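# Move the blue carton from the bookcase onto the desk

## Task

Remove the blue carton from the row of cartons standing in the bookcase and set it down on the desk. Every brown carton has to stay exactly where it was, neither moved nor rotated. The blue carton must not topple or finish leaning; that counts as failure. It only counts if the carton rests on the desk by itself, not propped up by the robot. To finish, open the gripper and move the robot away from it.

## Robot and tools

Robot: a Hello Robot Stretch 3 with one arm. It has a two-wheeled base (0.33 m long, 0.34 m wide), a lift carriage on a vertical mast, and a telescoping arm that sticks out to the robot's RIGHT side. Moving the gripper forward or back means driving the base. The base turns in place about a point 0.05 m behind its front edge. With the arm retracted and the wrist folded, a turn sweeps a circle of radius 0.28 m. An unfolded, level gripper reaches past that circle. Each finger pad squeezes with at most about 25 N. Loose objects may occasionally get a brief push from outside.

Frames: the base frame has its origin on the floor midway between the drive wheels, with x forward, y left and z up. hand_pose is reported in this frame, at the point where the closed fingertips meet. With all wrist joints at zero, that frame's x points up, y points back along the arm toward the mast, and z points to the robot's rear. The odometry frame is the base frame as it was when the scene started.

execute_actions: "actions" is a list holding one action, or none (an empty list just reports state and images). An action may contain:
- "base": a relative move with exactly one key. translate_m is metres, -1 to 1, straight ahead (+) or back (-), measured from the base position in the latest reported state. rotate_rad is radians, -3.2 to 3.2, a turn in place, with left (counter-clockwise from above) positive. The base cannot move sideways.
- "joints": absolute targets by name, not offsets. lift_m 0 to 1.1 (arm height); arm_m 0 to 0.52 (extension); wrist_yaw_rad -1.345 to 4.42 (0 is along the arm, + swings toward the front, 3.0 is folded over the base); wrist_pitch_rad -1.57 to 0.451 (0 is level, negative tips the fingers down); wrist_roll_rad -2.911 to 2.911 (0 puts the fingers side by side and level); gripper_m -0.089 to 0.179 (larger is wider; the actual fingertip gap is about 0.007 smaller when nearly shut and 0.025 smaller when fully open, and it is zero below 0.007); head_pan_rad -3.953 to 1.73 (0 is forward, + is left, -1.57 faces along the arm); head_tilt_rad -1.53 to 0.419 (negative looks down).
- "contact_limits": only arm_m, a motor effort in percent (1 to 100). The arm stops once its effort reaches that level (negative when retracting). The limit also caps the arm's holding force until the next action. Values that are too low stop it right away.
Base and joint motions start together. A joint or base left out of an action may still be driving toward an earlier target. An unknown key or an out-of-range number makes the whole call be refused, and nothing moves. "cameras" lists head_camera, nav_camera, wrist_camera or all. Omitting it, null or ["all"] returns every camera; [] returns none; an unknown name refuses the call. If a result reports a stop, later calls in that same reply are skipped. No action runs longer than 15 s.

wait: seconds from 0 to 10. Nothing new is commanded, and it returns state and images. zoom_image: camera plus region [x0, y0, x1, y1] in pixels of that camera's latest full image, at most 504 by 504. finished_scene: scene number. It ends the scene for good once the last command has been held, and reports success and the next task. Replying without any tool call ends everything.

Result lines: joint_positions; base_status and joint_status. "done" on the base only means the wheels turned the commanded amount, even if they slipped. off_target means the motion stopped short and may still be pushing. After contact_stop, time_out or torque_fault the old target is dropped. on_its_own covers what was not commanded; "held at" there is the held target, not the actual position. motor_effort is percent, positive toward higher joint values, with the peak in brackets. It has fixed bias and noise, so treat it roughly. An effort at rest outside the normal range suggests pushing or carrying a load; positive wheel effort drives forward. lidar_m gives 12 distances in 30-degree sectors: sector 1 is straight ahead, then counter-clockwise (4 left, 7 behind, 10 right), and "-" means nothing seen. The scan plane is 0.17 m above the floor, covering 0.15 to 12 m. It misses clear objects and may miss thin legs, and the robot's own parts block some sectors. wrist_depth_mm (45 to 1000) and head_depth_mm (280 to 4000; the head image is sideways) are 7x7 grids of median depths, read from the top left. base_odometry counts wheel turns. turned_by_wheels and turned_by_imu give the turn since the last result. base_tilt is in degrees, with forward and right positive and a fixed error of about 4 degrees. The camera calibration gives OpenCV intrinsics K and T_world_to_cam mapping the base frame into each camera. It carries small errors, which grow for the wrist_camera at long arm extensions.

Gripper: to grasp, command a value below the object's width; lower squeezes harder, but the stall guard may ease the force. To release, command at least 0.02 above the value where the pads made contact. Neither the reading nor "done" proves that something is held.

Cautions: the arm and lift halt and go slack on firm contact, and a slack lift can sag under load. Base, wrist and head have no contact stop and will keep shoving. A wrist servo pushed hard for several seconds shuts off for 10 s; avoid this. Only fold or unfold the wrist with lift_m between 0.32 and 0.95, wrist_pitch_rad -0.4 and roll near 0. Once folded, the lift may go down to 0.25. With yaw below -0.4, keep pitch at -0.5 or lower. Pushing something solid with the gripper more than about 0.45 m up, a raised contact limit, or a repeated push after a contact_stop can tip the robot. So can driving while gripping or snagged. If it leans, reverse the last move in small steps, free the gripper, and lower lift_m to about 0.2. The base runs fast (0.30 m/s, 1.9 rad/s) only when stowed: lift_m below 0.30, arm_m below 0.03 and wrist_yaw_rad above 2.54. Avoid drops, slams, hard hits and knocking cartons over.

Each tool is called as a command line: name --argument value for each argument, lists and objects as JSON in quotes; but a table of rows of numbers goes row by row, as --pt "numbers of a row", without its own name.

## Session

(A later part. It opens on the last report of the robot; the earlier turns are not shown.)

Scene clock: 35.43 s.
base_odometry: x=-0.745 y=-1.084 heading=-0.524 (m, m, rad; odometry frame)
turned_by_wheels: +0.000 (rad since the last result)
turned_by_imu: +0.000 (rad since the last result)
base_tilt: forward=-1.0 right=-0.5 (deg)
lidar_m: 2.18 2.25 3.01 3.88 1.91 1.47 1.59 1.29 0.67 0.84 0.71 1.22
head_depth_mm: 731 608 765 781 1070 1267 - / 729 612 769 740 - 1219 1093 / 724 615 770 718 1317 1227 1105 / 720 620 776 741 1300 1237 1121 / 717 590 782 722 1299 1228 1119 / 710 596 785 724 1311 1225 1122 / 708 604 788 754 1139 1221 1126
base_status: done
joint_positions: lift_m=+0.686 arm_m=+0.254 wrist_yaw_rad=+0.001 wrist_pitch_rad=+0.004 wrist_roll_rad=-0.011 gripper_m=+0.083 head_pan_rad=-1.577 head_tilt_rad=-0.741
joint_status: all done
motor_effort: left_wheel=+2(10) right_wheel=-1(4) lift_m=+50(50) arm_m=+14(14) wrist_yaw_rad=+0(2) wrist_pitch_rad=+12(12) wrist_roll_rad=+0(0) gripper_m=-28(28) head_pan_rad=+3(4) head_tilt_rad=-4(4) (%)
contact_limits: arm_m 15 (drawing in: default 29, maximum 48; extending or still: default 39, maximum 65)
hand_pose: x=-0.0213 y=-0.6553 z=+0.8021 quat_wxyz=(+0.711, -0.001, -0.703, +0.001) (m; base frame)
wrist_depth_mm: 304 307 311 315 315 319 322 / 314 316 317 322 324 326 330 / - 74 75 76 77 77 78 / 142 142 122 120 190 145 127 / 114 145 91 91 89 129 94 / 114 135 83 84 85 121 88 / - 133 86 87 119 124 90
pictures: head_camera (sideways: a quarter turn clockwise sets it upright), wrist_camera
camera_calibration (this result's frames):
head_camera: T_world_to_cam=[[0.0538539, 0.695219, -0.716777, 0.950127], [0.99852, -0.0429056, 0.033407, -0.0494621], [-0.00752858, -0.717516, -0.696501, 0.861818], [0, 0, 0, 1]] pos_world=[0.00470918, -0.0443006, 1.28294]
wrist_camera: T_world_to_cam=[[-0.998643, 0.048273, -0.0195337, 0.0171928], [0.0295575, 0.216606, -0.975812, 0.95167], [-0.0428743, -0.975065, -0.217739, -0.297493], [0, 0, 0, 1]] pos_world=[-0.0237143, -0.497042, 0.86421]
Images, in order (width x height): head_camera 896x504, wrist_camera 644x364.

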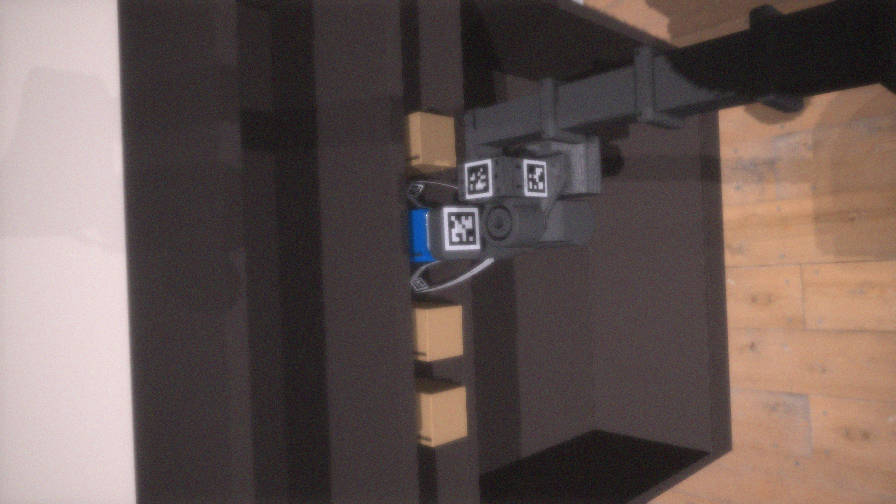

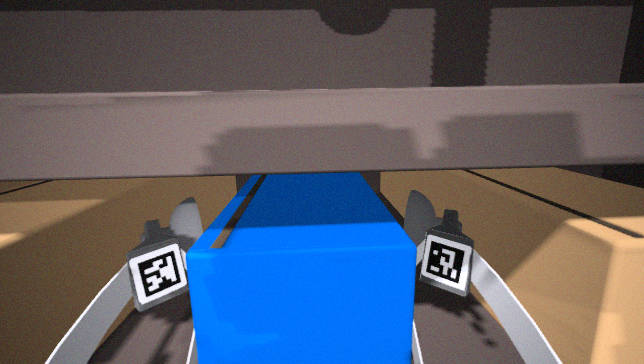

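execute_actions --actions '[{"joints":{"arm_m":0.14}}]' --cameras '["wrist_camera"]'

execute_actions --actions '[{"base":{"translate_m":-0.113}}]' --cameras '["head_camera","wrist_camera"]'

Scene clock: 37.93 s.
base_odometry: x=-0.745 y=-1.084 heading=-0.524 (m, m, rad; odometry frame)
turned_by_wheels: +0.000 (rad since the last result)
turned_by_imu: +0.000 (rad since the last result)
base_tilt: forward=-1.0 right=-0.4 (deg)
lidar_m: 2.18 2.25 3.02 3.88 1.91 1.47 1.59 1.29 0.67 0.83 0.70 1.22
head_depth_mm: 731 608 762 782 1071 1269 - / 730 612 765 783 1264 - 1108 / 726 616 771 721 1264 1222 1109 / 718 620 775 669 1311 1226 1118 / 714 589 778 722 1306 1235 1125 / 713 597 784 724 1311 1227 1116 / 708 601 789 755 1131 1224 1128
base_status: not commanded
joint_positions: lift_m=+0.686 arm_m=+0.140 wrist_yaw_rad=+0.000 wrist_pitch_rad=+0.005 wrist_roll_rad=-0.011 gripper_m=+0.083 head_pan_rad=-1.577 head_tilt_rad=-0.741
joint_status: all done
motor_effort: left_wheel=+2(2) right_wheel=-3(3) lift_m=+50(50) arm_m=-6(13) wrist_yaw_rad=-1(0) wrist_pitch_rad=+11(12) wrist_roll_rad=+0(0) gripper_m=-29(29) head_pan_rad=+3(4) head_tilt_rad=-4(4) (%)
hand_pose: x=-0.0213 y=-0.5417 z=+0.8023 quat_wxyz=(+0.711, -0.001, -0.703, +0.002) (m; base frame)
wrist_depth_mm: 408 409 409 417 421 422 358 / 415 421 428 429 437 435 348 / 181 183 185 187 189 191 318 / 222 190 253 155 240 197 337 / 210 193 92 91 90 204 230 / 203 202 83 84 86 453 354 / 491 510 87 87 521 531 370
pictures: wrist_camera
camera_calibration (this result's frames):
wrist_camera: T_world_to_cam=[[-0.998641, 0.0482895, -0.0195805, 0.0117525], [0.0295658, 0.215672, -0.976018, 0.926968], [-0.0429084, -0.975271, -0.216807, -0.187558], [0, 0, 0, 1]] pos_world=[-0.0237178, -0.383408, 0.864304]
Images, in order (width x height): wrist_camera 644x364.

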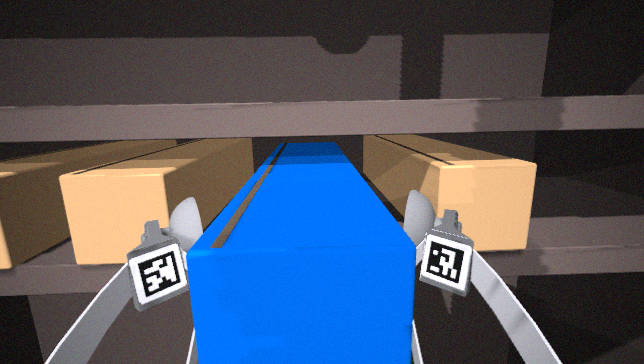

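Scene clock: 40.33 s.
base_odometry: x=-0.843 y=-1.027 heading=-0.524 (m, m, rad; odometry frame)
turned_by_wheels: +0.000 (rad since the last result)
turned_by_imu: +0.000 (rad since the last result)
base_tilt: forward=-1.0 right=-0.4 (deg)
lidar_m: 2.29 2.36 3.18 3.87 1.83 1.38 1.48 1.29 0.62 0.83 0.78 1.23
head_depth_mm: 735 606 660 1091 1421 1287 - / 731 609 766 789 1023 - 1113 / 725 614 770 703 1264 1219 1115 / 723 623 772 670 1302 1232 1115 / 718 592 780 746 1305 1226 1119 / 711 593 783 734 1306 1227 1120 / 709 601 787 722 1269 1216 1127
base_status: done
joint_positions: lift_m=+0.686 arm_m=+0.140 wrist_yaw_rad=+0.001 wrist_pitch_rad=+0.005 wrist_roll_rad=-0.011 gripper_m=+0.083 head_pan_rad=-1.577 head_tilt_rad=-0.741
joint_status: not commanded
motor_effort: left_wheel=+2(4) right_wheel=-3(7) lift_m=+50(50) arm_m=-6(6) wrist_yaw_rad=+0(0) wrist_pitch_rad=+11(11) wrist_roll_rad=+0(0) gripper_m=-28(29) head_pan_rad=+3(4) head_tilt_rad=-5(4) (%)
hand_pose: x=-0.0213 y=-0.5417 z=+0.8023 quat_wxyz=(+0.711, -0.001, -0.703, +0.002) (m; base frame)
wrist_depth_mm: 405 407 411 415 423 343 236 / 417 421 426 432 435 325 227 / 182 183 185 187 189 192 211 / 252 339 367 155 194 329 239 / 231 258 92 91 90 234 220 / 202 203 83 84 85 296 232 / 500 513 87 87 490 386 243
pictures: head_camera (sideways: a quarter turn clockwise sets it upright), wrist_camera
camera_calibration (this result's frames):
head_camera: T_world_to_cam=[[0.0538504, 0.69523, -0.716768, 0.950115], [0.998521, -0.0429009, 0.0334065, -0.0494614], [-0.00752484, -0.717506, -0.696511, 0.861831], [0, 0, 0, 1]] pos_world=[0.00470941, -0.0443004, 1.28294]
wrist_camera: T_world_to_cam=[[-0.998647, 0.0481705, -0.0195808, 0.0117187], [0.0295404, 0.215676, -0.976018, 0.926969], [-0.0427922, -0.975276, -0.216807, -0.187556], [0, 0, 0, 1]] pos_world=[-0.0237061, -0.383409, 0.864304]
Images, in order (width x height): head_camera 896x504, wrist_camera 644x364.

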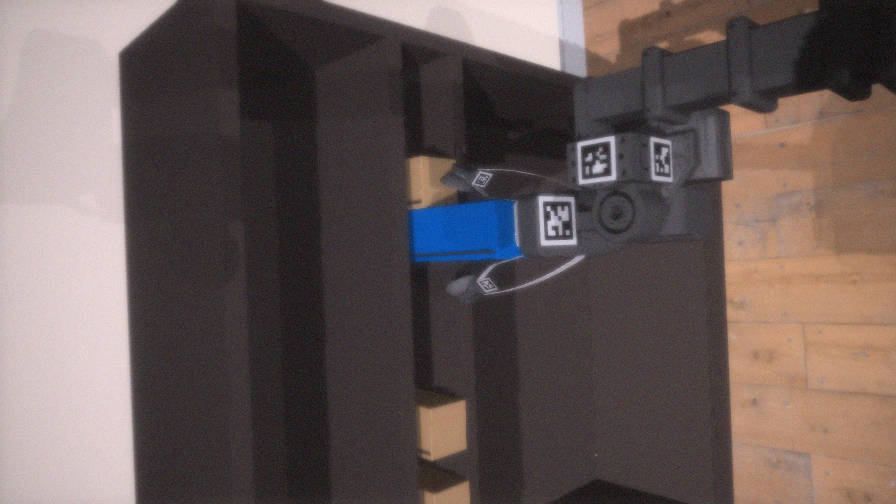

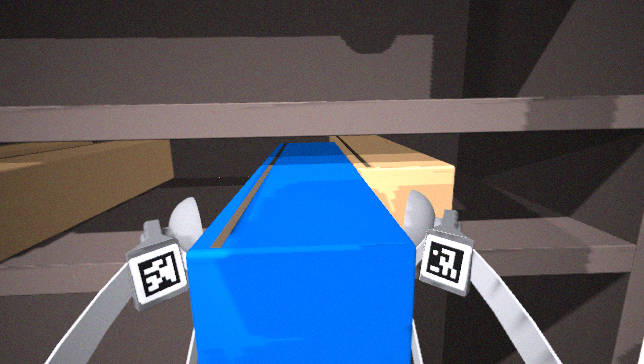

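execute_actions --actions '[{"base":{"translate_m":0.06},"joints":{"arm_m":0.15}}]' --cameras '[]'

execute_actions --actions '[{"joints":{"gripper_m":0.14}}]' --cameras '[]'

execute_actions --actions '[{"joints":{"arm_m":0.115}}]' --cameras '[]'

execute_actions --actions '[{"joints":{"gripper_m":0.0}}]' --cameras '["wrist_camera"]'

execute_actions --actions '[{"joints":{"lift_m":0.697}}]' --cameras '["wrist_camera"]'

Scene clock: 43.27 s.
base_odometry: x=-0.791 y=-1.057 heading=-0.524 (m, m, rad; odometry frame)
turned_by_wheels: +0.000 (rad since the last result)
turned_by_imu: +0.000 (rad since the last result)
base_tilt: forward=-1.0 right=-0.4 (deg)
lidar_m: 2.23 2.30 3.11 3.89 1.87 1.43 1.54 1.29 0.64 0.84 0.73 1.22
head_depth_mm: 730 606 734 777 1345 1306 - / 732 610 764 760 1232 - 1113 / 727 618 770 746 - 1225 1113 / 721 620 775 672 1298 1228 1111 / 719 593 781 746 1297 1239 1119 / 711 595 783 736 1303 1231 1119 / 709 601 785 707 1228 1218 1126
base_status: done
joint_positions: lift_m=+0.686 arm_m=+0.150 wrist_yaw_rad=+0.001 wrist_pitch_rad=+0.005 wrist_roll_rad=-0.011 gripper_m=+0.083 head_pan_rad=-1.577 head_tilt_rad=-0.741
joint_status: all done
motor_effort: left_wheel=+3(9) right_wheel=-3(4) lift_m=+50(50) arm_m=+6(7) wrist_yaw_rad=-1(0) wrist_pitch_rad=+11(11) wrist_roll_rad=+0(0) gripper_m=-29(29) head_pan_rad=+3(3) head_tilt_rad=-4(4) (%)
hand_pose: x=-0.0213 y=-0.5509 z=+0.8023 quat_wxyz=(+0.711, -0.001, -0.703, +0.002) (m; base frame)
wrist_depth_mm: 396 399 402 408 411 413 302 / 413 413 417 423 427 415 290 / 173 175 176 178 180 182 184 / 196 253 358 154 268 187 292 / 185 224 92 90 90 192 230 / 192 198 83 84 85 380 284 / 487 497 87 87 507 491 310
pictures: none
No camera images: the call's "cameras" was empty. Leave "cameras" out to get every camera's image.

Scene clock: 44.33 s.
base_odometry: x=-0.791 y=-1.057 heading=-0.524 (m, m, rad; odometry frame)
turned_by_wheels: +0.000 (rad since the last result)
turned_by_imu: +0.000 (rad since the last result)
base_tilt: forward=-1.0 right=-0.4 (deg)
lidar_m: 2.23 2.30 3.09 3.88 1.87 1.43 1.54 1.29 0.64 0.84 0.73 1.22
head_depth_mm: 733 606 736 775 1340 1296 - / 728 611 767 762 1225 - 1109 / 724 614 770 742 - 1225 1115 / 721 620 776 683 1310 1233 1117 / 718 589 780 747 1305 1240 1116 / 712 594 777 731 1304 1227 1121 / 709 600 788 703 1233 1212 1124
base_status: not commanded
joint_positions: lift_m=+0.686 arm_m=+0.150 wrist_yaw_rad=+0.001 wrist_pitch_rad=+0.005 wrist_roll_rad=-0.011 gripper_m=+0.125 head_pan_rad=-1.577 head_tilt_rad=-0.741
joint_status: gripper_m off_target (ended at +0.125, target +0.140)
motor_effort: left_wheel=+2(2) right_wheel=-3(2) lift_m=+50(50) arm_m=+5(5) wrist_yaw_rad=+0(1) wrist_pitch_rad=+11(11) wrist_roll_rad=+0(0) gripper_m=+99(100) head_pan_rad=+3(4) head_tilt_rad=-4(4) (%)
hand_pose: x=-0.0213 y=-0.5509 z=+0.8023 quat_wxyz=(+0.711, -0.001, -0.703, +0.002) (m; base frame)
wrist_depth_mm: 395 402 405 412 412 410 302 / 406 411 419 418 429 414 289 / 172 174 176 178 179 182 184 / 197 254 358 156 270 187 292 / 184 221 93 92 99 192 231 / 192 - 83 84 86 377 283 / 488 496 87 87 506 489 311
pictures: none
No camera images: the call's "cameras" was empty. Leave "cameras" out to get every camera's image.

Scene clock: 45.60 s.
base_odometry: x=-0.791 y=-1.057 heading=-0.524 (m, m, rad; odometry frame)
turned_by_wheels: +0.000 (rad since the last result)
turned_by_imu: +0.000 (rad since the last result)
base_tilt: forward=-0.9 right=-0.4 (deg)
lidar_m: 2.23 2.29 3.10 3.89 1.87 1.42 1.54 1.29 0.64 0.84 0.74 1.23
head_depth_mm: 732 606 736 775 1333 1291 - / 730 611 766 761 1236 - 1115 / 724 615 770 744 1268 - 1113 / 722 619 776 681 1274 1226 1114 / 718 591 780 743 1304 1232 1120 / 713 596 780 734 1318 1214 1125 / 710 600 787 703 1234 1215 1128
base_status: not commanded
joint_positions: lift_m=+0.686 arm_m=+0.115 wrist_yaw_rad=+0.001 wrist_pitch_rad=+0.005 wrist_roll_rad=-0.011 gripper_m=+0.140 head_pan_rad=-1.577 head_tilt_rad=-0.741
joint_status: all done
on_its_own: gripper_m moved +0.015 to your old target +0.140
motor_effort: left_wheel=+2(2) right_wheel=-2(2) lift_m=+50(50) arm_m=-6(5) wrist_yaw_rad=+0(1) wrist_pitch_rad=+11(11) wrist_roll_rad=+0(0) gripper_m=-1(100) head_pan_rad=+3(3) head_tilt_rad=-4(4) (%)
hand_pose: x=-0.0213 y=-0.5167 z=+0.8023 quat_wxyz=(+0.711, -0.001, -0.703, +0.002) (m; base frame)
wrist_depth_mm: 425 430 437 442 446 441 303 / 441 443 449 455 462 440 289 / 205 207 209 211 214 255 280 / 211 254 359 156 272 223 305 / 218 227 118 117 235 236 240 / 503 520 123 122 530 453 309 / 529 537 540 127 556 461 299
pictures: none
No camera images: the call's "cameras" was empty. Leave "cameras" out to get every camera's image.

Scene clock: 47.50 s.
base_odometry: x=-0.791 y=-1.057 heading=-0.524 (m, m, rad; odometry frame)
turned_by_wheels: +0.000 (rad since the last result)
turned_by_imu: +0.000 (rad since the last result)
base_tilt: forward=-1.0 right=-0.5 (deg)
lidar_m: 2.23 2.29 3.11 3.88 1.87 1.43 1.54 1.29 0.64 0.83 0.74 1.22
head_depth_mm: 733 608 733 776 1330 1299 - / 728 612 770 761 1236 - 1112 / 724 615 769 743 1283 - 1101 / 720 621 773 671 1293 1229 1119 / 717 590 780 746 1307 1239 1123 / 715 598 784 729 1309 1220 1120 / 708 602 791 707 1233 1217 1119
base_status: not commanded
joint_positions: lift_m=+0.686 arm_m=+0.115 wrist_yaw_rad=+0.001 wrist_pitch_rad=+0.005 wrist_roll_rad=-0.011 gripper_m=+0.068 head_pan_rad=-1.577 head_tilt_rad=-0.741
joint_status: gripper_m off_target (ended at +0.068, target +0.000)
motor_effort: left_wheel=+2(2) right_wheel=-3(2) lift_m=+50(50) arm_m=-6(6) wrist_yaw_rad=+0(1) wrist_pitch_rad=+11(11) wrist_roll_rad=+0(0) gripper_m=-100(100) head_pan_rad=+4(3) head_tilt_rad=-4(5) (%)
hand_pose: x=-0.0213 y=-0.5167 z=+0.8023 quat_wxyz=(+0.711, -0.001, -0.703, +0.002) (m; base frame)
wrist_depth_mm: 426 431 437 441 442 438 302 / 438 446 449 453 463 442 291 / 205 207 210 211 215 254 278 / 212 255 362 157 270 223 306 / 217 228 128 129 226 234 240 / 508 510 135 134 538 454 309 / 530 539 541 550 557 426 312
pictures: wrist_camera
camera_calibration (this result's frames):
wrist_camera: T_world_to_cam=[[-0.998647, 0.0481731, -0.0195805, 0.0105145], [0.0295407, 0.215676, -0.976018, 0.921575], [-0.0427948, -0.975276, -0.216807, -0.163166], [0, 0, 0, 1]] pos_world=[-0.0237064, -0.3584, 0.864304]
Images, in order (width x height): wrist_camera 644x364.

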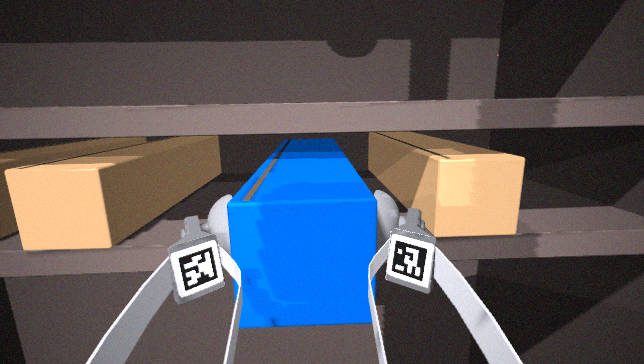

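Scene clock: 48.23 s.
base_odometry: x=-0.791 y=-1.057 heading=-0.524 (m, m, rad; odometry frame)
turned_by_wheels: +0.000 (rad since the last result)
turned_by_imu: +0.000 (rad since the last result)
base_tilt: forward=-1.0 right=-0.4 (deg)
lidar_m: 2.23 2.30 3.10 3.88 1.87 1.42 1.54 1.29 0.65 0.83 0.74 1.23
head_depth_mm: 731 607 738 779 1365 1300 - / 733 609 768 761 1224 - 1108 / 723 614 768 741 1261 - 1112 / 723 619 773 668 1300 1226 1116 / 721 589 781 747 1302 1231 1117 / 712 596 784 734 1309 1230 1119 / 708 601 786 709 1240 1217 1125
base_status: not commanded
joint_positions: lift_m=+0.696 arm_m=+0.115 wrist_yaw_rad=+0.001 wrist_pitch_rad=+0.005 wrist_roll_rad=-0.011 gripper_m=+0.045 head_pan_rad=-1.577 head_tilt_rad=-0.741
joint_status: all done
on_its_own: gripper_m moved -0.024 toward your old target +0.000
motor_effort: left_wheel=+3(2) right_wheel=-3(3) lift_m=+51(54) arm_m=-6(6) wrist_yaw_rad=+0(0) wrist_pitch_rad=+11(11) wrist_roll_rad=+0(0) gripper_m=-100(100) head_pan_rad=+4(3) head_tilt_rad=-4(4) (%)
hand_pose: x=-0.0213 y=-0.5167 z=+0.8123 quat_wxyz=(+0.711, -0.001, -0.703, +0.002) (m; base frame)
wrist_depth_mm: 428 428 434 440 444 441 302 / 443 444 449 452 462 441 304 / 208 210 212 213 216 219 220 / 216 276 402 162 268 225 305 / 218 237 128 129 228 236 255 / 229 373 134 134 541 425 296 / 526 540 538 551 557 425 314
pictures: wrist_camera
camera_calibration (this result's frames):
wrist_camera: T_world_to_cam=[[-0.998647, 0.0481692, -0.0195808, 0.0107091], [0.0295402, 0.215676, -0.976018, 0.931314], [-0.0427909, -0.975276, -0.216807, -0.161002], [0, 0, 0, 1]] pos_world=[-0.023706, -0.3584, 0.874283]
Images, in order (width x height): wrist_camera 644x364.

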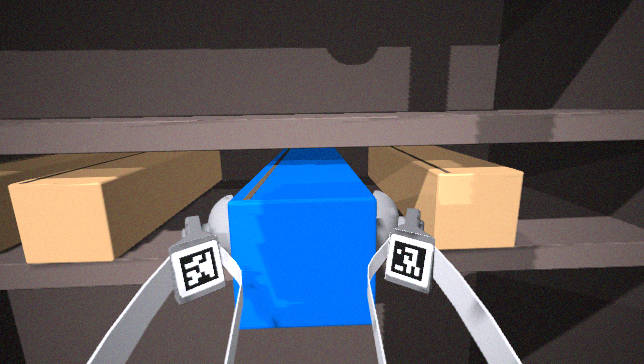

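execute_actions --actions '[{"joints":{"arm_m":0.0}}]' --cameras '["wrist_camera","head_camera"]'

Scene clock: 50.60 s.
base_odometry: x=-0.791 y=-1.057 heading=-0.524 (m, m, rad; odometry frame)
turned_by_wheels: +0.000 (rad since the last result)
turned_by_imu: +0.000 (rad since the last result)
base_tilt: forward=-0.9 right=-0.4 (deg)
lidar_m: 2.23 2.30 3.09 3.88 1.87 1.42 1.54 1.29 0.64 0.83 0.74 1.22
head_depth_mm: 733 608 738 777 1340 1272 - / 729 612 767 760 1270 1205 - / 726 617 770 741 1279 1238 - / 721 620 774 676 897 1243 1116 / 718 592 781 747 1309 1233 1122 / 716 598 784 734 1310 1225 1122 / 706 602 789 705 1232 1222 1125
base_status: not commanded
joint_positions: lift_m=+0.696 arm_m=+0.003 wrist_yaw_rad=+0.001 wrist_pitch_rad=+0.005 wrist_roll_rad=-0.011 gripper_m=+0.003 head_pan_rad=-1.577 head_tilt_rad=-0.741
joint_status: all done
joint sent to its limit — the command would take arm_m past its lower limit, so that joint was sent only as far as its limit.
on_its_own: gripper_m moved -0.041 to your old target +0.000
motor_effort: left_wheel=+2(2) right_wheel=-2(2) lift_m=+51(51) arm_m=-6(6) wrist_yaw_rad=+0(0) wrist_pitch_rad=+11(11) wrist_roll_rad=+0(0) gripper_m=-100(100) head_pan_rad=+4(4) head_tilt_rad=-5(4) (%)
hand_pose: x=-0.0213 y=-0.4041 z=+0.8123 quat_wxyz=(+0.711, -0.001, -0.703, +0.002) (m; base frame)
wrist_depth_mm: 526 531 537 540 551 436 349 / 538 542 553 558 572 442 349 / 354 386 497 329 339 394 654 / 320 327 405 162 339 392 686 / 544 611 129 129 482 423 716 / 595 635 134 133 657 454 754 / 592 658 669 672 684 428 790
pictures: head_camera (sideways: a quarter turn clockwise sets it upright), wrist_camera
camera_calibration (this result's frames):
head_camera: T_world_to_cam=[[0.0538476, 0.69523, -0.716768, 0.950115], [0.998521, -0.042897, 0.0334065, -0.0494615], [-0.00752202, -0.717506, -0.696511, 0.861831], [0, 0, 0, 1]] pos_world=[0.00470959, -0.0443004, 1.28294]
wrist_camera: T_world_to_cam=[[-0.998647, 0.0481687, -0.0195807, 0.005283], [0.02954, 0.215676, -0.976018, 0.90702], [-0.0427905, -0.975276, -0.216807, -0.0511436], [0, 0, 0, 1]] pos_world=[-0.0237059, -0.245756, 0.874283]
Images, in order (width x height): head_camera 896x504, wrist_camera 644x364.

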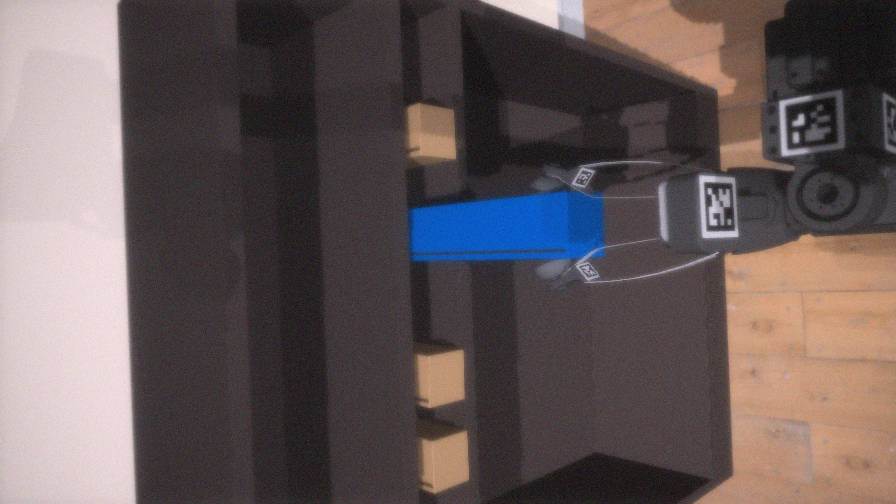

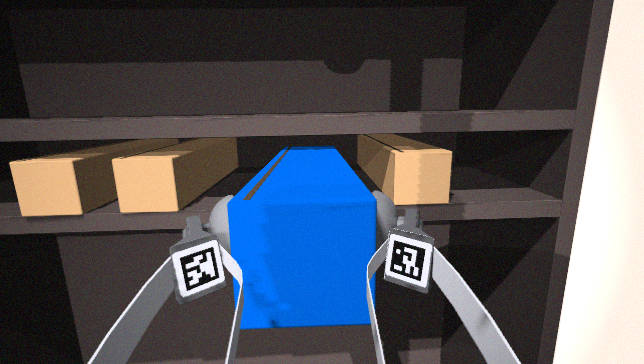

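execute_actions --actions '[{"base":{"translate_m":-0.07},"joints":{"wrist_yaw_rad":0.16}}]' --cameras '[]'

execute_actions --actions '[{"base":{"translate_m":-0.075},"joints":{"wrist_yaw_rad":0.32}}]' --cameras '[]'

execute_actions --actions '[{"base":{"translate_m":-0.07},"joints":{"wrist_yaw_rad":0.5}}]' --cameras '[]'

execute_actions --actions '[{"joints":{"wrist_yaw_rad":0.68,"head_pan_rad":-1.2}}]' --cameras '["wrist_camera","head_camera"]'

Scene clock: 53.20 s.
base_odometry: x=-0.851 y=-1.022 heading=-0.524 (m, m, rad; odometry frame)
turned_by_wheels: +0.000 (rad since the last result)
turned_by_imu: +0.000 (rad since the last result)
base_tilt: forward=-1.0 right=-0.5 (deg)
lidar_m: 2.30 2.37 3.18 3.88 1.83 1.37 1.47 1.29 0.61 0.83 0.78 1.23
head_depth_mm: 736 606 669 1154 1441 1283 - / 729 613 771 786 1090 1235 - / 723 614 770 739 1309 1226 - / 722 620 770 707 571 1242 1096 / 719 593 780 682 1292 1231 1113 / 715 597 781 732 1304 1228 1119 / 712 599 791 725 1285 1223 1125
base_status: done
joint_positions: lift_m=+0.696 arm_m=+0.003 wrist_yaw_rad=+0.157 wrist_pitch_rad=+0.005 wrist_roll_rad=-0.011 gripper_m=+0.011 head_pan_rad=-1.577 head_tilt_rad=-0.741
joint_status: all done
on_its_own: gripper_m is held at +0.010, not at your +0.000, by its stall guard, which is still easing
motor_effort: left_wheel=+3(5) right_wheel=-2(7) lift_m=+50(50) arm_m=-6(6) wrist_yaw_rad=+3(2) wrist_pitch_rad=+11(11) wrist_roll_rad=+0(0) gripper_m=-66(78) head_pan_rad=+3(3) head_tilt_rad=-5(4) (%)
hand_pose: x=+0.0186 y=-0.4009 z=+0.8123 quat_wxyz=(+0.709, +0.054, -0.701, +0.057) (m; base frame)
wrist_depth_mm: 548 581 564 547 528 493 301 / 560 603 588 565 551 486 318 / 505 386 470 331 340 411 299 / 380 359 395 161 324 409 335 / 549 672 128 129 331 406 355 / 571 702 134 133 631 484 637 / 567 722 714 681 663 443 672
pictures: none
No camera images: the call's "cameras" was empty. Leave "cameras" out to get every camera's image.

Scene clock: 55.17 s.
base_odometry: x=-0.916 y=-0.985 heading=-0.524 (m, m, rad; odometry frame)
turned_by_wheels: +0.000 (rad since the last result)
turned_by_imu: +0.000 (rad since the last result)
base_tilt: forward=-1.0 right=-0.4 (deg)
lidar_m: 2.38 2.45 3.28 3.45 1.81 1.31 1.39 1.30 0.59 0.59 0.87 0.84
head_depth_mm: 739 847 985 1181 1431 1260 - / 729 612 684 822 1403 1264 - / 727 616 771 769 1256 1237 - / 726 619 773 742 1300 - 1093 / 720 593 775 674 566 1225 1122 / 718 597 781 731 1302 1231 1121 / 715 599 789 732 1301 1224 1125
base_status: done
joint_positions: lift_m=+0.696 arm_m=+0.003 wrist_yaw_rad=+0.317 wrist_pitch_rad=+0.005 wrist_roll_rad=-0.011 gripper_m=+0.017 head_pan_rad=-1.577 head_tilt_rad=-0.741
joint_status: all done
on_its_own: gripper_m is held at +0.016, not at your +0.000, by its stall guard, which is not easing now
motor_effort: left_wheel=+2(4) right_wheel=-2(7) lift_m=+51(51) arm_m=-6(5) wrist_yaw_rad=+3(2) wrist_pitch_rad=+11(11) wrist_roll_rad=+0(0) gripper_m=-60(67) head_pan_rad=+4(4) head_tilt_rad=-4(4) (%)
hand_pose: x=+0.0584 y=-0.3913 z=+0.8123 quat_wxyz=(+0.702, +0.109, -0.694, +0.114) (m; base frame)
wrist_depth_mm: 536 623 595 563 528 494 298 / 548 673 637 587 549 506 295 / 510 423 451 350 335 419 276 / 516 424 399 162 325 433 309 / 568 730 128 129 329 390 302 / 590 697 134 133 622 536 351 / 615 777 782 704 647 464 349
pictures: none
No camera images: the call's "cameras" was empty. Leave "cameras" out to get every camera's image.

Scene clock: 57.27 s.
base_odometry: x=-0.977 y=-0.950 heading=-0.524 (m, m, rad; odometry frame)
turned_by_wheels: +0.000 (rad since the last result)
turned_by_imu: +0.000 (rad since the last result)
base_tilt: forward=-1.0 right=-0.5 (deg)
lidar_m: 2.44 2.52 3.35 3.45 1.81 1.26 1.33 1.30 0.93 0.58 0.87 0.89
head_depth_mm: 737 845 984 1190 1431 1270 - / 734 839 979 1171 1422 1274 - / 731 615 688 767 1320 1243 - / 724 620 777 764 1304 1231 1072 / 723 593 780 713 584 1236 1112 / 717 595 781 676 578 1229 1129 / 712 601 788 730 1313 1225 1126
base_status: done
joint_positions: lift_m=+0.696 arm_m=+0.003 wrist_yaw_rad=+0.497 wrist_pitch_rad=+0.005 wrist_roll_rad=-0.011 gripper_m=+0.017 head_pan_rad=-1.577 head_tilt_rad=-0.741
joint_status: all done
on_its_own: gripper_m is held at +0.016, not at your +0.000, by its stall guard, which is not easing now
motor_effort: left_wheel=+2(6) right_wheel=-2(7) lift_m=+51(51) arm_m=-6(6) wrist_yaw_rad=+3(4) wrist_pitch_rad=+11(11) wrist_roll_rad=+0(0) gripper_m=-60(60) head_pan_rad=+3(3) head_tilt_rad=-4(4) (%)
hand_pose: x=+0.1008 y=-0.3731 z=+0.8123 quat_wxyz=(+0.689, +0.171, -0.682, +0.176) (m; base frame)
wrist_depth_mm: - 605 641 592 535 485 359 / - 660 728 626 558 507 342 / - 623 478 391 340 460 271 / - 617 461 162 332 433 315 / - 681 129 129 337 322 279 / - 707 134 133 637 561 324 / - 777 877 759 667 566 346
pictures: none
No camera images: the call's "cameras" was empty. Leave "cameras" out to get every camera's image.

Scene clock: 58.10 s.
base_odometry: x=-0.977 y=-0.950 heading=-0.524 (m, m, rad; odometry frame)
turned_by_wheels: +0.000 (rad since the last result)
turned_by_imu: +0.000 (rad since the last result)
base_tilt: forward=-1.0 right=-0.4 (deg)
lidar_m: 2.44 2.51 3.38 3.46 1.81 1.26 1.32 1.30 0.93 0.58 0.87 0.89
head_depth_mm: 697 574 760 711 1027 1249 1144 / 717 610 769 713 1267 1208 1150 / 741 616 772 767 1293 1238 1078 / 755 656 773 792 548 1239 1122 / 775 663 776 764 1392 1269 1121 / 802 713 794 1270 1380 1292 1118 / 833 723 853 1099 1419 1289 1118
base_status: not commanded
joint_positions: lift_m=+0.696 arm_m=+0.003 wrist_yaw_rad=+0.677 wrist_pitch_rad=+0.005 wrist_roll_rad=-0.011 gripper_m=+0.017 head_pan_rad=-1.207 head_tilt_rad=-0.741
joint_status: all done
on_its_own: gripper_m is held at +0.016, not at your +0.000, by its stall guard, which is not easing now
motor_effort: left_wheel=+2(2) right_wheel=-2(2) lift_m=+50(50) arm_m=-6(5) wrist_yaw_rad=+3(4) wrist_pitch_rad=+11(11) wrist_roll_rad=+0(0) gripper_m=-60(61) head_pan_rad=+3(29) head_tilt_rad=-4(4) (%)
hand_pose: x=+0.1391 y=-0.3476 z=+0.8123 quat_wxyz=(+0.670, +0.232, -0.664, +0.237) (m; base frame)
wrist_depth_mm: - - 639 651 574 500 440 / - - 740 717 605 512 451 / - - 698 541 595 321 312 / - - 581 162 443 308 424 / - - 129 129 610 537 289 / - - 134 134 671 572 494 / - - 804 850 695 577 507
pictures: head_camera (sideways: a quarter turn clockwise sets it upright), wrist_camera
camera_calibration (this result's frames):
head_camera: T_world_to_cam=[[-0.200988, 0.667718, -0.716768, 0.951669], [0.946563, 0.320783, 0.0334065, -0.0491445], [0.252233, -0.671752, -0.696511, 0.860247], [0, 0, 0, 1]] pos_world=[0.02081, -0.04181, 1.28294]
wrist_camera: T_world_to_cam=[[-0.809186, -0.587226, -0.0195822, -0.0845051], [-0.111892, 0.186732, -0.976018, 0.89972], [0.576799, -0.787589, -0.216807, -0.0101723], [0, 0, 0, 1]] pos_world=[0.0381585, -0.225642, 0.874283]
Images, in order (width x height): head_camera 896x504, wrist_camera 644x364.

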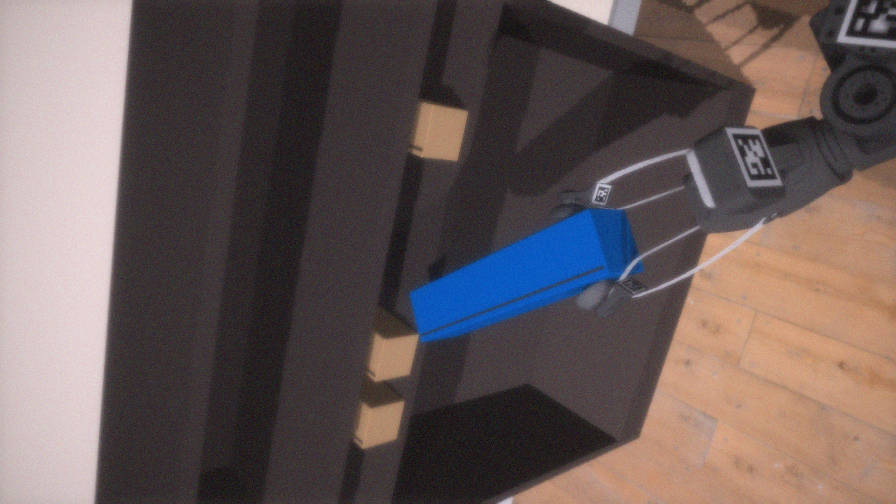

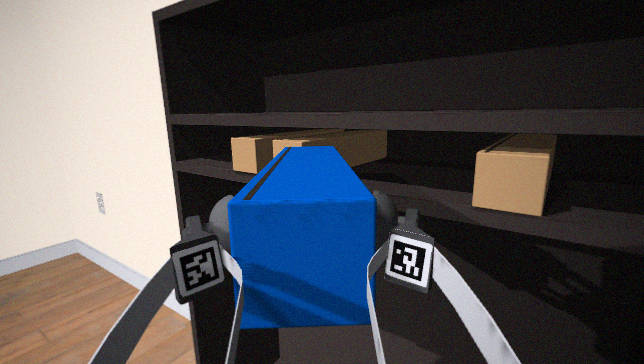

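execute_actions --actions '[{"base":{"translate_m":0.096},"joints":{"wrist_yaw_rad":0.9,"lift_m":1.0,"head_pan_rad":-1.57}}]' --cameras '["wrist_camera"]'

Scene clock: 62.17 s.
base_odometry: x=-0.894 y=-0.998 heading=-0.524 (m, m, rad; odometry frame)
turned_by_wheels: +0.000 (rad since the last result)
turned_by_imu: +0.000 (rad since the last result)
base_tilt: forward=-1.0 right=-0.4 (deg)
lidar_m: 2.35 2.42 3.24 3.46 1.82 1.33 1.42 1.29 0.60 0.69 0.83 0.82
head_depth_mm: 730 794 - - - 1269 1104 / 730 611 742 - - 1225 1110 / 725 614 802 - - 1223 1114 / 722 618 775 740 - 1216 1115 / 721 591 840 - - 1232 1119 / 719 597 - - 1342 1244 1125 / 713 601 837 - 1328 1228 1117
base_status: done
joint_positions: lift_m=+0.999 arm_m=+0.003 wrist_yaw_rad=+0.897 wrist_pitch_rad=+0.005 wrist_roll_rad=-0.011 gripper_m=+0.017 head_pan_rad=-1.563 head_tilt_rad=-0.741
joint_status: all done
on_its_own: gripper_m is held at +0.016, not at your +0.000, by its stall guard, which is not easing now
motor_effort: left_wheel=+2(9) right_wheel=-3(6) lift_m=+51(54) arm_m=-6(6) wrist_yaw_rad=+2(6) wrist_pitch_rad=+11(11) wrist_roll_rad=+0(0) gripper_m=-60(60) head_pan_rad=-3(28) head_tilt_rad=-4(4) (%)
hand_pose: x=+0.1789 y=-0.3077 z=+1.1153 quat_wxyz=(+0.640, +0.303, -0.634, +0.310) (m; base frame)
wrist_depth_mm: - - - 906 707 576 493 / - - - 954 740 602 503 / - - - 946 754 611 514 / - - - 161 505 495 485 / - - 129 129 675 553 312 / - - 134 133 502 557 499 / - - - 746 479 433 432
pictures: wrist_camera
camera_calibration (this result's frames):
wrist_camera: T_world_to_cam=[[-0.661237, -0.749921, -0.0195827, -0.0994337], [-0.150008, 0.157755, -0.976018, 1.19035], [0.735026, -0.642442, -0.216807, 0.0803413], [0, 0, 0, 1]] pos_world=[0.0537599, -0.210737, 1.17728]
Images, in order (width x height): wrist_camera 644x364.

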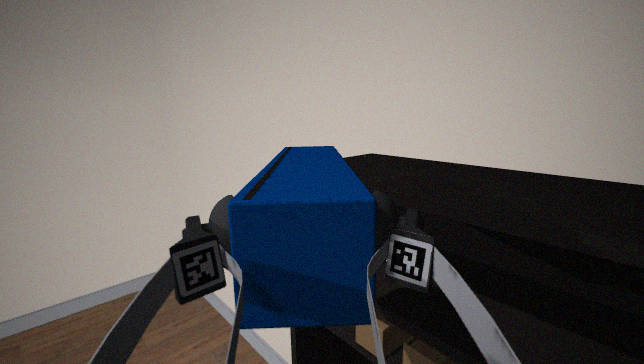

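execute_actions --actions '[{"joints":{"wrist_yaw_rad":0,"lift_m":1.01,"arm_m":0.14}}]' --cameras '["wrist_camera"]'

execute_actions --actions '[{"joints":{"lift_m":0.985}}]' --cameras '["wrist_camera"]'

Scene clock: 64.67 s.
base_odometry: x=-0.894 y=-0.998 heading=-0.524 (m, m, rad; odometry frame)
turned_by_wheels: +0.000 (rad since the last result)
turned_by_imu: +0.000 (rad since the last result)
base_tilt: forward=-1.0 right=-0.4 (deg)
lidar_m: 2.35 2.43 3.23 3.88 1.82 1.33 1.42 1.30 0.60 0.69 0.83 0.82
head_depth_mm: 706 - - 1189 1413 1270 1106 / 705 - - 768 1317 1263 1107 / 715 - - 762 1298 1228 1114 / 700 - 746 740 1302 1233 1117 / 723 593 779 747 1303 1225 1122 / 716 594 784 749 1304 1243 1122 / 712 601 787 713 1315 1232 1122
base_status: not commanded
joint_positions: lift_m=+1.009 arm_m=+0.140 wrist_yaw_rad=+0.003 wrist_pitch_rad=+0.005 wrist_roll_rad=-0.011 gripper_m=+0.017 head_pan_rad=-1.563 head_tilt_rad=-0.741
joint_status: all done
on_its_own: gripper_m is held at +0.016, not at your +0.000, by its stall guard, which is not easing now
motor_effort: left_wheel=+2(3) right_wheel=-3(3) lift_m=+50(53) arm_m=+5(5) wrist_yaw_rad=-2(5) wrist_pitch_rad=+11(11) wrist_roll_rad=+0(0) gripper_m=-61(60) head_pan_rad=-3(4) head_tilt_rad=-4(5) (%)
hand_pose: x=-0.0207 y=-0.5409 z=+1.1253 quat_wxyz=(+0.711, +0.000, -0.703, +0.002) (m; base frame)
wrist_depth_mm: 444 453 462 467 472 484 493 / 461 463 474 478 491 496 509 / 473 479 492 493 513 517 523 / 490 499 502 162 523 538 546 / 345 340 128 129 325 549 570 / 241 240 134 133 218 230 584 / 212 422 419 417 413 230 616
pictures: wrist_camera
camera_calibration (this result's frames):
wrist_camera: T_world_to_cam=[[-0.998749, 0.04601, -0.0195808, 0.0173883], [0.0290738, 0.215739, -0.976018, 1.24204], [-0.0406822, -0.975366, -0.216807, -0.116751], [0, 0, 0, 1]] pos_world=[-0.023494, -0.382632, 1.18728]
Images, in order (width x height): wrist_camera 644x364.

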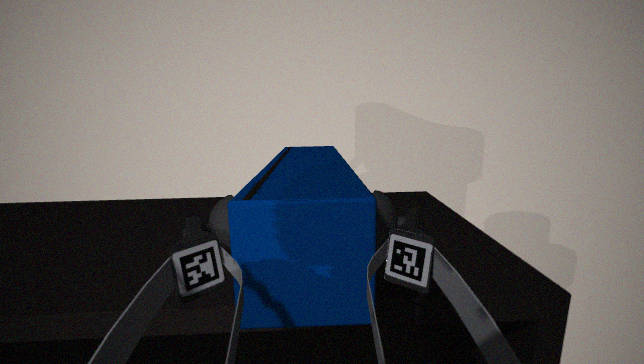

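Scene clock: 65.67 s.
base_odometry: x=-0.894 y=-0.998 heading=-0.524 (m, m, rad; odometry frame)
turned_by_wheels: +0.000 (rad since the last result)
turned_by_imu: +0.000 (rad since the last result)
base_tilt: forward=-1.0 right=-0.4 (deg)
lidar_m: 2.34 2.41 3.25 3.88 1.81 1.33 1.42 1.30 0.60 0.69 0.83 0.82
head_depth_mm: 733 - - 1230 1427 1274 1110 / 727 - - 799 1312 1253 1110 / 725 - - 1144 1300 1225 1117 / 711 537 745 744 1299 1230 1117 / 720 607 779 750 1302 1234 1124 / 715 594 783 750 1307 1236 1121 / 714 602 787 709 1317 1231 1122
base_status: not commanded
joint_positions: lift_m=+0.986 arm_m=+0.140 wrist_yaw_rad=+0.003 wrist_pitch_rad=+0.005 wrist_roll_rad=-0.011 gripper_m=+0.017 head_pan_rad=-1.563 head_tilt_rad=-0.741
joint_status: all done
on_its_own: gripper_m is held at +0.016, not at your +0.000, by its stall guard, which is not easing now
motor_effort: left_wheel=+2(2) right_wheel=-3(3) lift_m=+18(49) arm_m=+5(6) wrist_yaw_rad=-2(2) wrist_pitch_rad=+11(11) wrist_roll_rad=+0(0) gripper_m=-61(60) head_pan_rad=-3(3) head_tilt_rad=-4(4) (%)
hand_pose: x=-0.0207 y=-0.5409 z=+1.1015 quat_wxyz=(+0.711, +0.000, -0.703, +0.002) (m; base frame)
wrist_depth_mm: 445 453 459 463 472 481 489 / 463 465 472 480 487 495 510 / 474 488 492 495 509 515 531 / 490 494 467 162 453 538 547 / 281 277 128 129 264 262 577 / 206 208 134 133 395 216 594 / 431 423 405 403 397 246 617
pictures: wrist_camera
camera_calibration (this result's frames):
wrist_camera: T_world_to_cam=[[-0.998749, 0.0460101, -0.0195809, 0.0169221], [0.0290738, 0.215739, -0.976018, 1.2188], [-0.0406823, -0.975366, -0.216807, -0.121916], [0, 0, 0, 1]] pos_world=[-0.023494, -0.382634, 1.16347]
Images, in order (width x height): wrist_camera 644x364.

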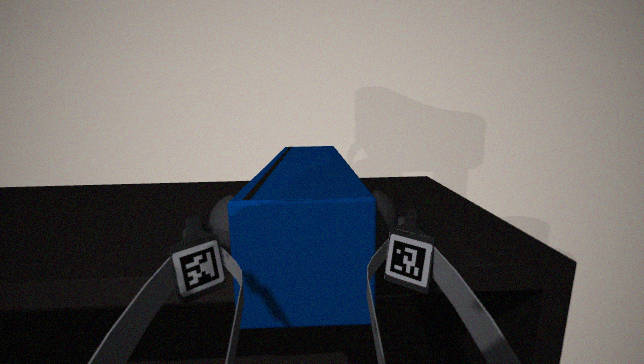

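execute_actions --actions '[{"joints":{"lift_m":0.972,"gripper_m":0.09}}]' --cameras '[]'

execute_actions --actions '[{"joints":{"gripper_m":0.11}}]' --cameras '[]'

execute_actions --actions '[{"joints":{"arm_m":0.0}}]' --cameras '["wrist_camera"]'

Scene clock: 67.27 s.
base_odometry: x=-0.894 y=-0.998 heading=-0.524 (m, m, rad; odometry frame)
turned_by_wheels: +0.000 (rad since the last result)
turned_by_imu: +0.000 (rad since the last result)
base_tilt: forward=-1.0 right=-0.4 (deg)
lidar_m: 2.35 2.42 3.23 3.89 1.82 1.33 1.42 1.30 0.60 0.68 0.83 0.82
head_depth_mm: 732 803 - 1240 1410 1270 1100 / 726 - - 892 1316 1253 1114 / 725 650 - 1146 1292 1223 1116 / 709 622 746 769 1296 1230 1120 / 721 591 780 748 1303 1228 1107 / 714 598 781 751 1303 1233 1123 / 712 601 788 709 1313 1245 1122
base_status: not commanded
joint_positions: lift_m=+0.973 arm_m=+0.140 wrist_yaw_rad=+0.003 wrist_pitch_rad=+0.012 wrist_roll_rad=-0.011 gripper_m=+0.074 head_pan_rad=-1.563 head_tilt_rad=-0.741
joint_status: gripper_m off_target (ended at +0.074, target +0.090); the others done
motor_effort: left_wheel=+2(2) right_wheel=-3(2) lift_m=+16(23) arm_m=+5(5) wrist_yaw_rad=-2(3) wrist_pitch_rad=+8(11) wrist_roll_rad=+0(0) gripper_m=+100(100) head_pan_rad=-3(4) head_tilt_rad=-4(5) (%)
hand_pose: x=-0.0207 y=-0.5411 z=+1.0902 quat_wxyz=(+0.711, -0.003, -0.703, +0.005) (m; base frame)
wrist_depth_mm: 448 456 459 467 475 481 491 / 464 466 475 482 493 497 507 / 475 483 485 496 511 523 536 / 450 434 375 155 409 533 545 / 253 249 128 129 237 234 566 / 204 204 135 134 441 218 583 / 418 414 409 386 386 246 617
pictures: none
No camera images: the call's "cameras" was empty. Leave "cameras" out to get every camera's image.

Scene clock: 67.97 s.
base_odometry: x=-0.894 y=-0.998 heading=-0.524 (m, m, rad; odometry frame)
turned_by_wheels: +0.000 (rad since the last result)
turned_by_imu: +0.000 (rad since the last result)
base_tilt: forward=-0.9 right=-0.4 (deg)
lidar_m: 2.35 2.42 3.24 3.88 1.82 1.33 1.42 1.29 0.60 0.68 0.83 0.82
head_depth_mm: 732 807 - 1249 1413 1275 1106 / 730 - - 890 1321 1258 1104 / 725 655 - 1151 1295 1236 1111 / 710 558 746 769 1290 1227 1112 / 720 623 778 749 1303 1219 1116 / 718 596 783 749 1316 1234 1125 / 714 601 786 709 1314 1239 1126
base_status: not commanded
joint_positions: lift_m=+0.973 arm_m=+0.140 wrist_yaw_rad=+0.003 wrist_pitch_rad=+0.012 wrist_roll_rad=-0.011 gripper_m=+0.102 head_pan_rad=-1.563 head_tilt_rad=-0.741
joint_status: gripper_m off_target (ended at +0.102, target +0.110)
motor_effort: left_wheel=+2(2) right_wheel=-3(3) lift_m=+16(17) arm_m=+5(5) wrist_yaw_rad=-2(3) wrist_pitch_rad=+8(8) wrist_roll_rad=+0(0) gripper_m=+100(100) head_pan_rad=-3(3) head_tilt_rad=-4(5) (%)
hand_pose: x=-0.0207 y=-0.5411 z=+1.0902 quat_wxyz=(+0.711, -0.003, -0.703, +0.005) (m; base frame)
wrist_depth_mm: 444 452 462 468 477 486 491 / 461 467 471 482 488 500 510 / 474 480 493 497 511 518 525 / 446 438 425 156 408 534 551 / 252 271 129 129 207 235 567 / 204 204 169 134 397 218 591 / 426 415 407 391 386 283 608
pictures: none
No camera images: the call's "cameras" was empty. Leave "cameras" out to get every camera's image.

Scene clock: 70.23 s.
base_odometry: x=-0.894 y=-0.998 heading=-0.524 (m, m, rad; odometry frame)
turned_by_wheels: +0.000 (rad since the last result)
turned_by_imu: +0.000 (rad since the last result)
base_tilt: forward=-0.9 right=-0.5 (deg)
lidar_m: 2.35 2.41 3.25 3.88 1.82 1.33 1.42 1.30 0.60 0.69 0.83 0.82
head_depth_mm: 733 804 922 - - - 1070 / 729 612 686 - - - 1112 / 725 553 842 - - - 1111 / 710 496 824 769 1320 1227 1117 / 721 592 749 750 1301 1227 1122 / 717 595 782 750 1305 1240 1117 / 712 603 791 712 1305 1237 1124
base_status: not commanded
joint_positions: lift_m=+0.973 arm_m=+0.003 wrist_yaw_rad=+0.002 wrist_pitch_rad=+0.012 wrist_roll_rad=-0.011 gripper_m=+0.110 head_pan_rad=-1.563 head_tilt_rad=-0.741
joint_status: all done
joint sent to its limit — the command would take arm_m past its lower limit, so that joint was sent only as far as its limit.
on_its_own: gripper_m moved +0.008 to your old target +0.110
motor_effort: left_wheel=+2(2) right_wheel=-2(3) lift_m=+17(17) arm_m=-6(7) wrist_yaw_rad=-1(2) wrist_pitch_rad=+8(8) wrist_roll_rad=+0(0) gripper_m=+1(100) head_pan_rad=-3(3) head_tilt_rad=-4(4) (%)
hand_pose: x=-0.0209 y=-0.4042 z=+1.0902 quat_wxyz=(+0.711, -0.003, -0.703, +0.005) (m; base frame)
wrist_depth_mm: 572 578 584 589 605 613 619 / 575 591 608 612 624 636 653 / 593 619 620 629 648 657 665 / 450 443 432 266 412 686 688 / 601 603 618 625 590 712 711 / 543 544 525 529 495 742 750 / 419 414 409 409 396 756 770
pictures: wrist_camera
camera_calibration (this result's frames):
wrist_camera: T_world_to_cam=[[-0.998714, 0.046629, -0.0199101, 0.0108287], [0.0292494, 0.209108, -0.977455, 1.17722], [-0.0414144, -0.97678, -0.210203, 0.00120433], [0, 0, 0, 1]] pos_world=[-0.0235684, -0.245495, 1.15115]
Images, in order (width x height): wrist_camera 644x364.

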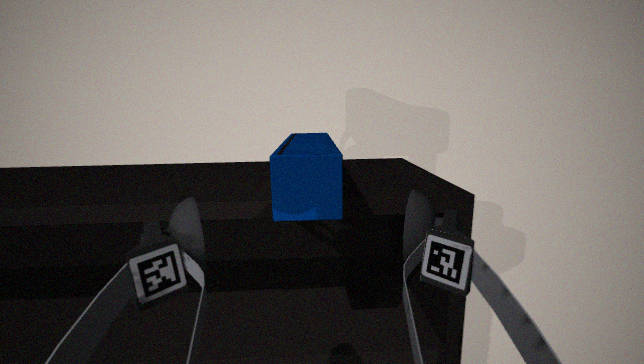

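execute_actions --actions '[{"joints":{"lift_m":0.684,"gripper_m":0.09,"wrist_yaw_rad":0.03,"arm_m":0.05}}]' --cameras '[]'

execute_actions --actions '[{"joints":{"arm_m":0.155}}]' --cameras '["wrist_camera"]'

Scene clock: 74.00 s.
base_odometry: x=-0.894 y=-0.998 heading=-0.524 (m, m, rad; odometry frame)
turned_by_wheels: +0.000 (rad since the last result)
turned_by_imu: +0.000 (rad since the last result)
base_tilt: forward=-1.0 right=-0.4 (deg)
lidar_m: 2.35 2.43 3.26 3.88 1.81 1.33 1.42 1.29 0.60 0.68 0.83 0.82
head_depth_mm: 732 803 954 1178 1414 1315 - / 728 612 709 764 1322 1337 - / 724 550 768 755 1288 - 1066 / 712 494 772 742 1325 1235 1118 / 720 593 781 750 1305 1232 1127 / 715 595 781 748 1309 1234 1123 / 715 600 789 709 1313 1231 1117
base_status: not commanded
joint_positions: lift_m=+0.685 arm_m=+0.050 wrist_yaw_rad=+0.027 wrist_pitch_rad=+0.012 wrist_roll_rad=-0.011 gripper_m=+0.090 head_pan_rad=-1.563 head_tilt_rad=-0.741
joint_status: all done
motor_effort: left_wheel=+2(2) right_wheel=-3(3) lift_m=+17(20) arm_m=+5(5) wrist_yaw_rad=+3(2) wrist_pitch_rad=+8(8) wrist_roll_rad=+0(0) gripper_m=-1(100) head_pan_rad=-3(3) head_tilt_rad=-5(4) (%)
hand_pose: x=-0.0145 y=-0.4510 z=+0.8022 quat_wxyz=(+0.711, +0.006, -0.703, +0.014) (m; base frame)
wrist_depth_mm: 497 498 499 501 495 286 566 / 513 521 514 514 512 310 585 / 327 274 276 280 413 290 611 / 304 388 432 285 404 344 629 / 302 300 297 575 340 347 654 / 588 596 599 599 592 664 684 / 615 616 623 621 553 521 700
pictures: none
No camera images: the call's "cameras" was empty. Leave "cameras" out to get every camera's image.

Scene clock: 76.00 s.
base_odometry: x=-0.894 y=-0.998 heading=-0.524 (m, m, rad; odometry frame)
turned_by_wheels: +0.000 (rad since the last result)
turned_by_imu: +0.000 (rad since the last result)
base_tilt: forward=-1.0 right=-0.4 (deg)
lidar_m: 2.35 2.42 3.23 3.45 1.81 1.34 1.42 1.29 0.60 0.69 0.83 0.82
head_depth_mm: 731 802 954 1172 1431 1308 - / 731 613 712 765 1020 - 1098 / 727 552 768 763 - 1223 1114 / 710 496 774 742 1295 1227 1122 / 720 593 780 749 1297 1232 1118 / 717 595 784 748 1303 1227 1128 / 717 602 790 710 1320 1234 1128
base_status: not commanded
joint_positions: lift_m=+0.685 arm_m=+0.155 wrist_yaw_rad=+0.028 wrist_pitch_rad=+0.012 wrist_roll_rad=-0.011 gripper_m=+0.090 head_pan_rad=-1.563 head_tilt_rad=-0.741
joint_status: all done
motor_effort: left_wheel=+2(2) right_wheel=-3(3) lift_m=+17(17) arm_m=+5(5) wrist_yaw_rad=+1(2) wrist_pitch_rad=+8(8) wrist_roll_rad=+0(0) gripper_m=-1(1) head_pan_rad=-3(3) head_tilt_rad=-5(4) (%)
hand_pose: x=-0.0143 y=-0.5560 z=+0.8022 quat_wxyz=(+0.711, +0.006, -0.703, +0.014) (m; base frame)
wrist_depth_mm: 400 400 402 404 405 267 181 / 413 417 414 416 417 249 173 / 172 172 173 173 174 174 175 / 309 386 428 179 402 272 190 / 251 249 244 183 220 232 200 / 193 193 194 193 384 195 199 / 493 502 500 503 495 277 215
pictures: wrist_camera
camera_calibration (this result's frames):
wrist_camera: T_world_to_cam=[[-0.999584, 0.0208515, -0.0199101, 0.0044352], [0.0238456, 0.209793, -0.977455, 0.92755], [-0.0162044, -0.977524, -0.210203, -0.207366], [0, 0, 0, 1]] pos_world=[-0.0210449, -0.397391, 0.863138]
Images, in order (width x height): wrist_camera 644x364.

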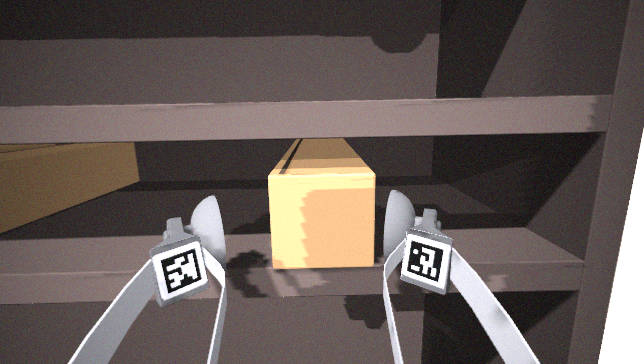

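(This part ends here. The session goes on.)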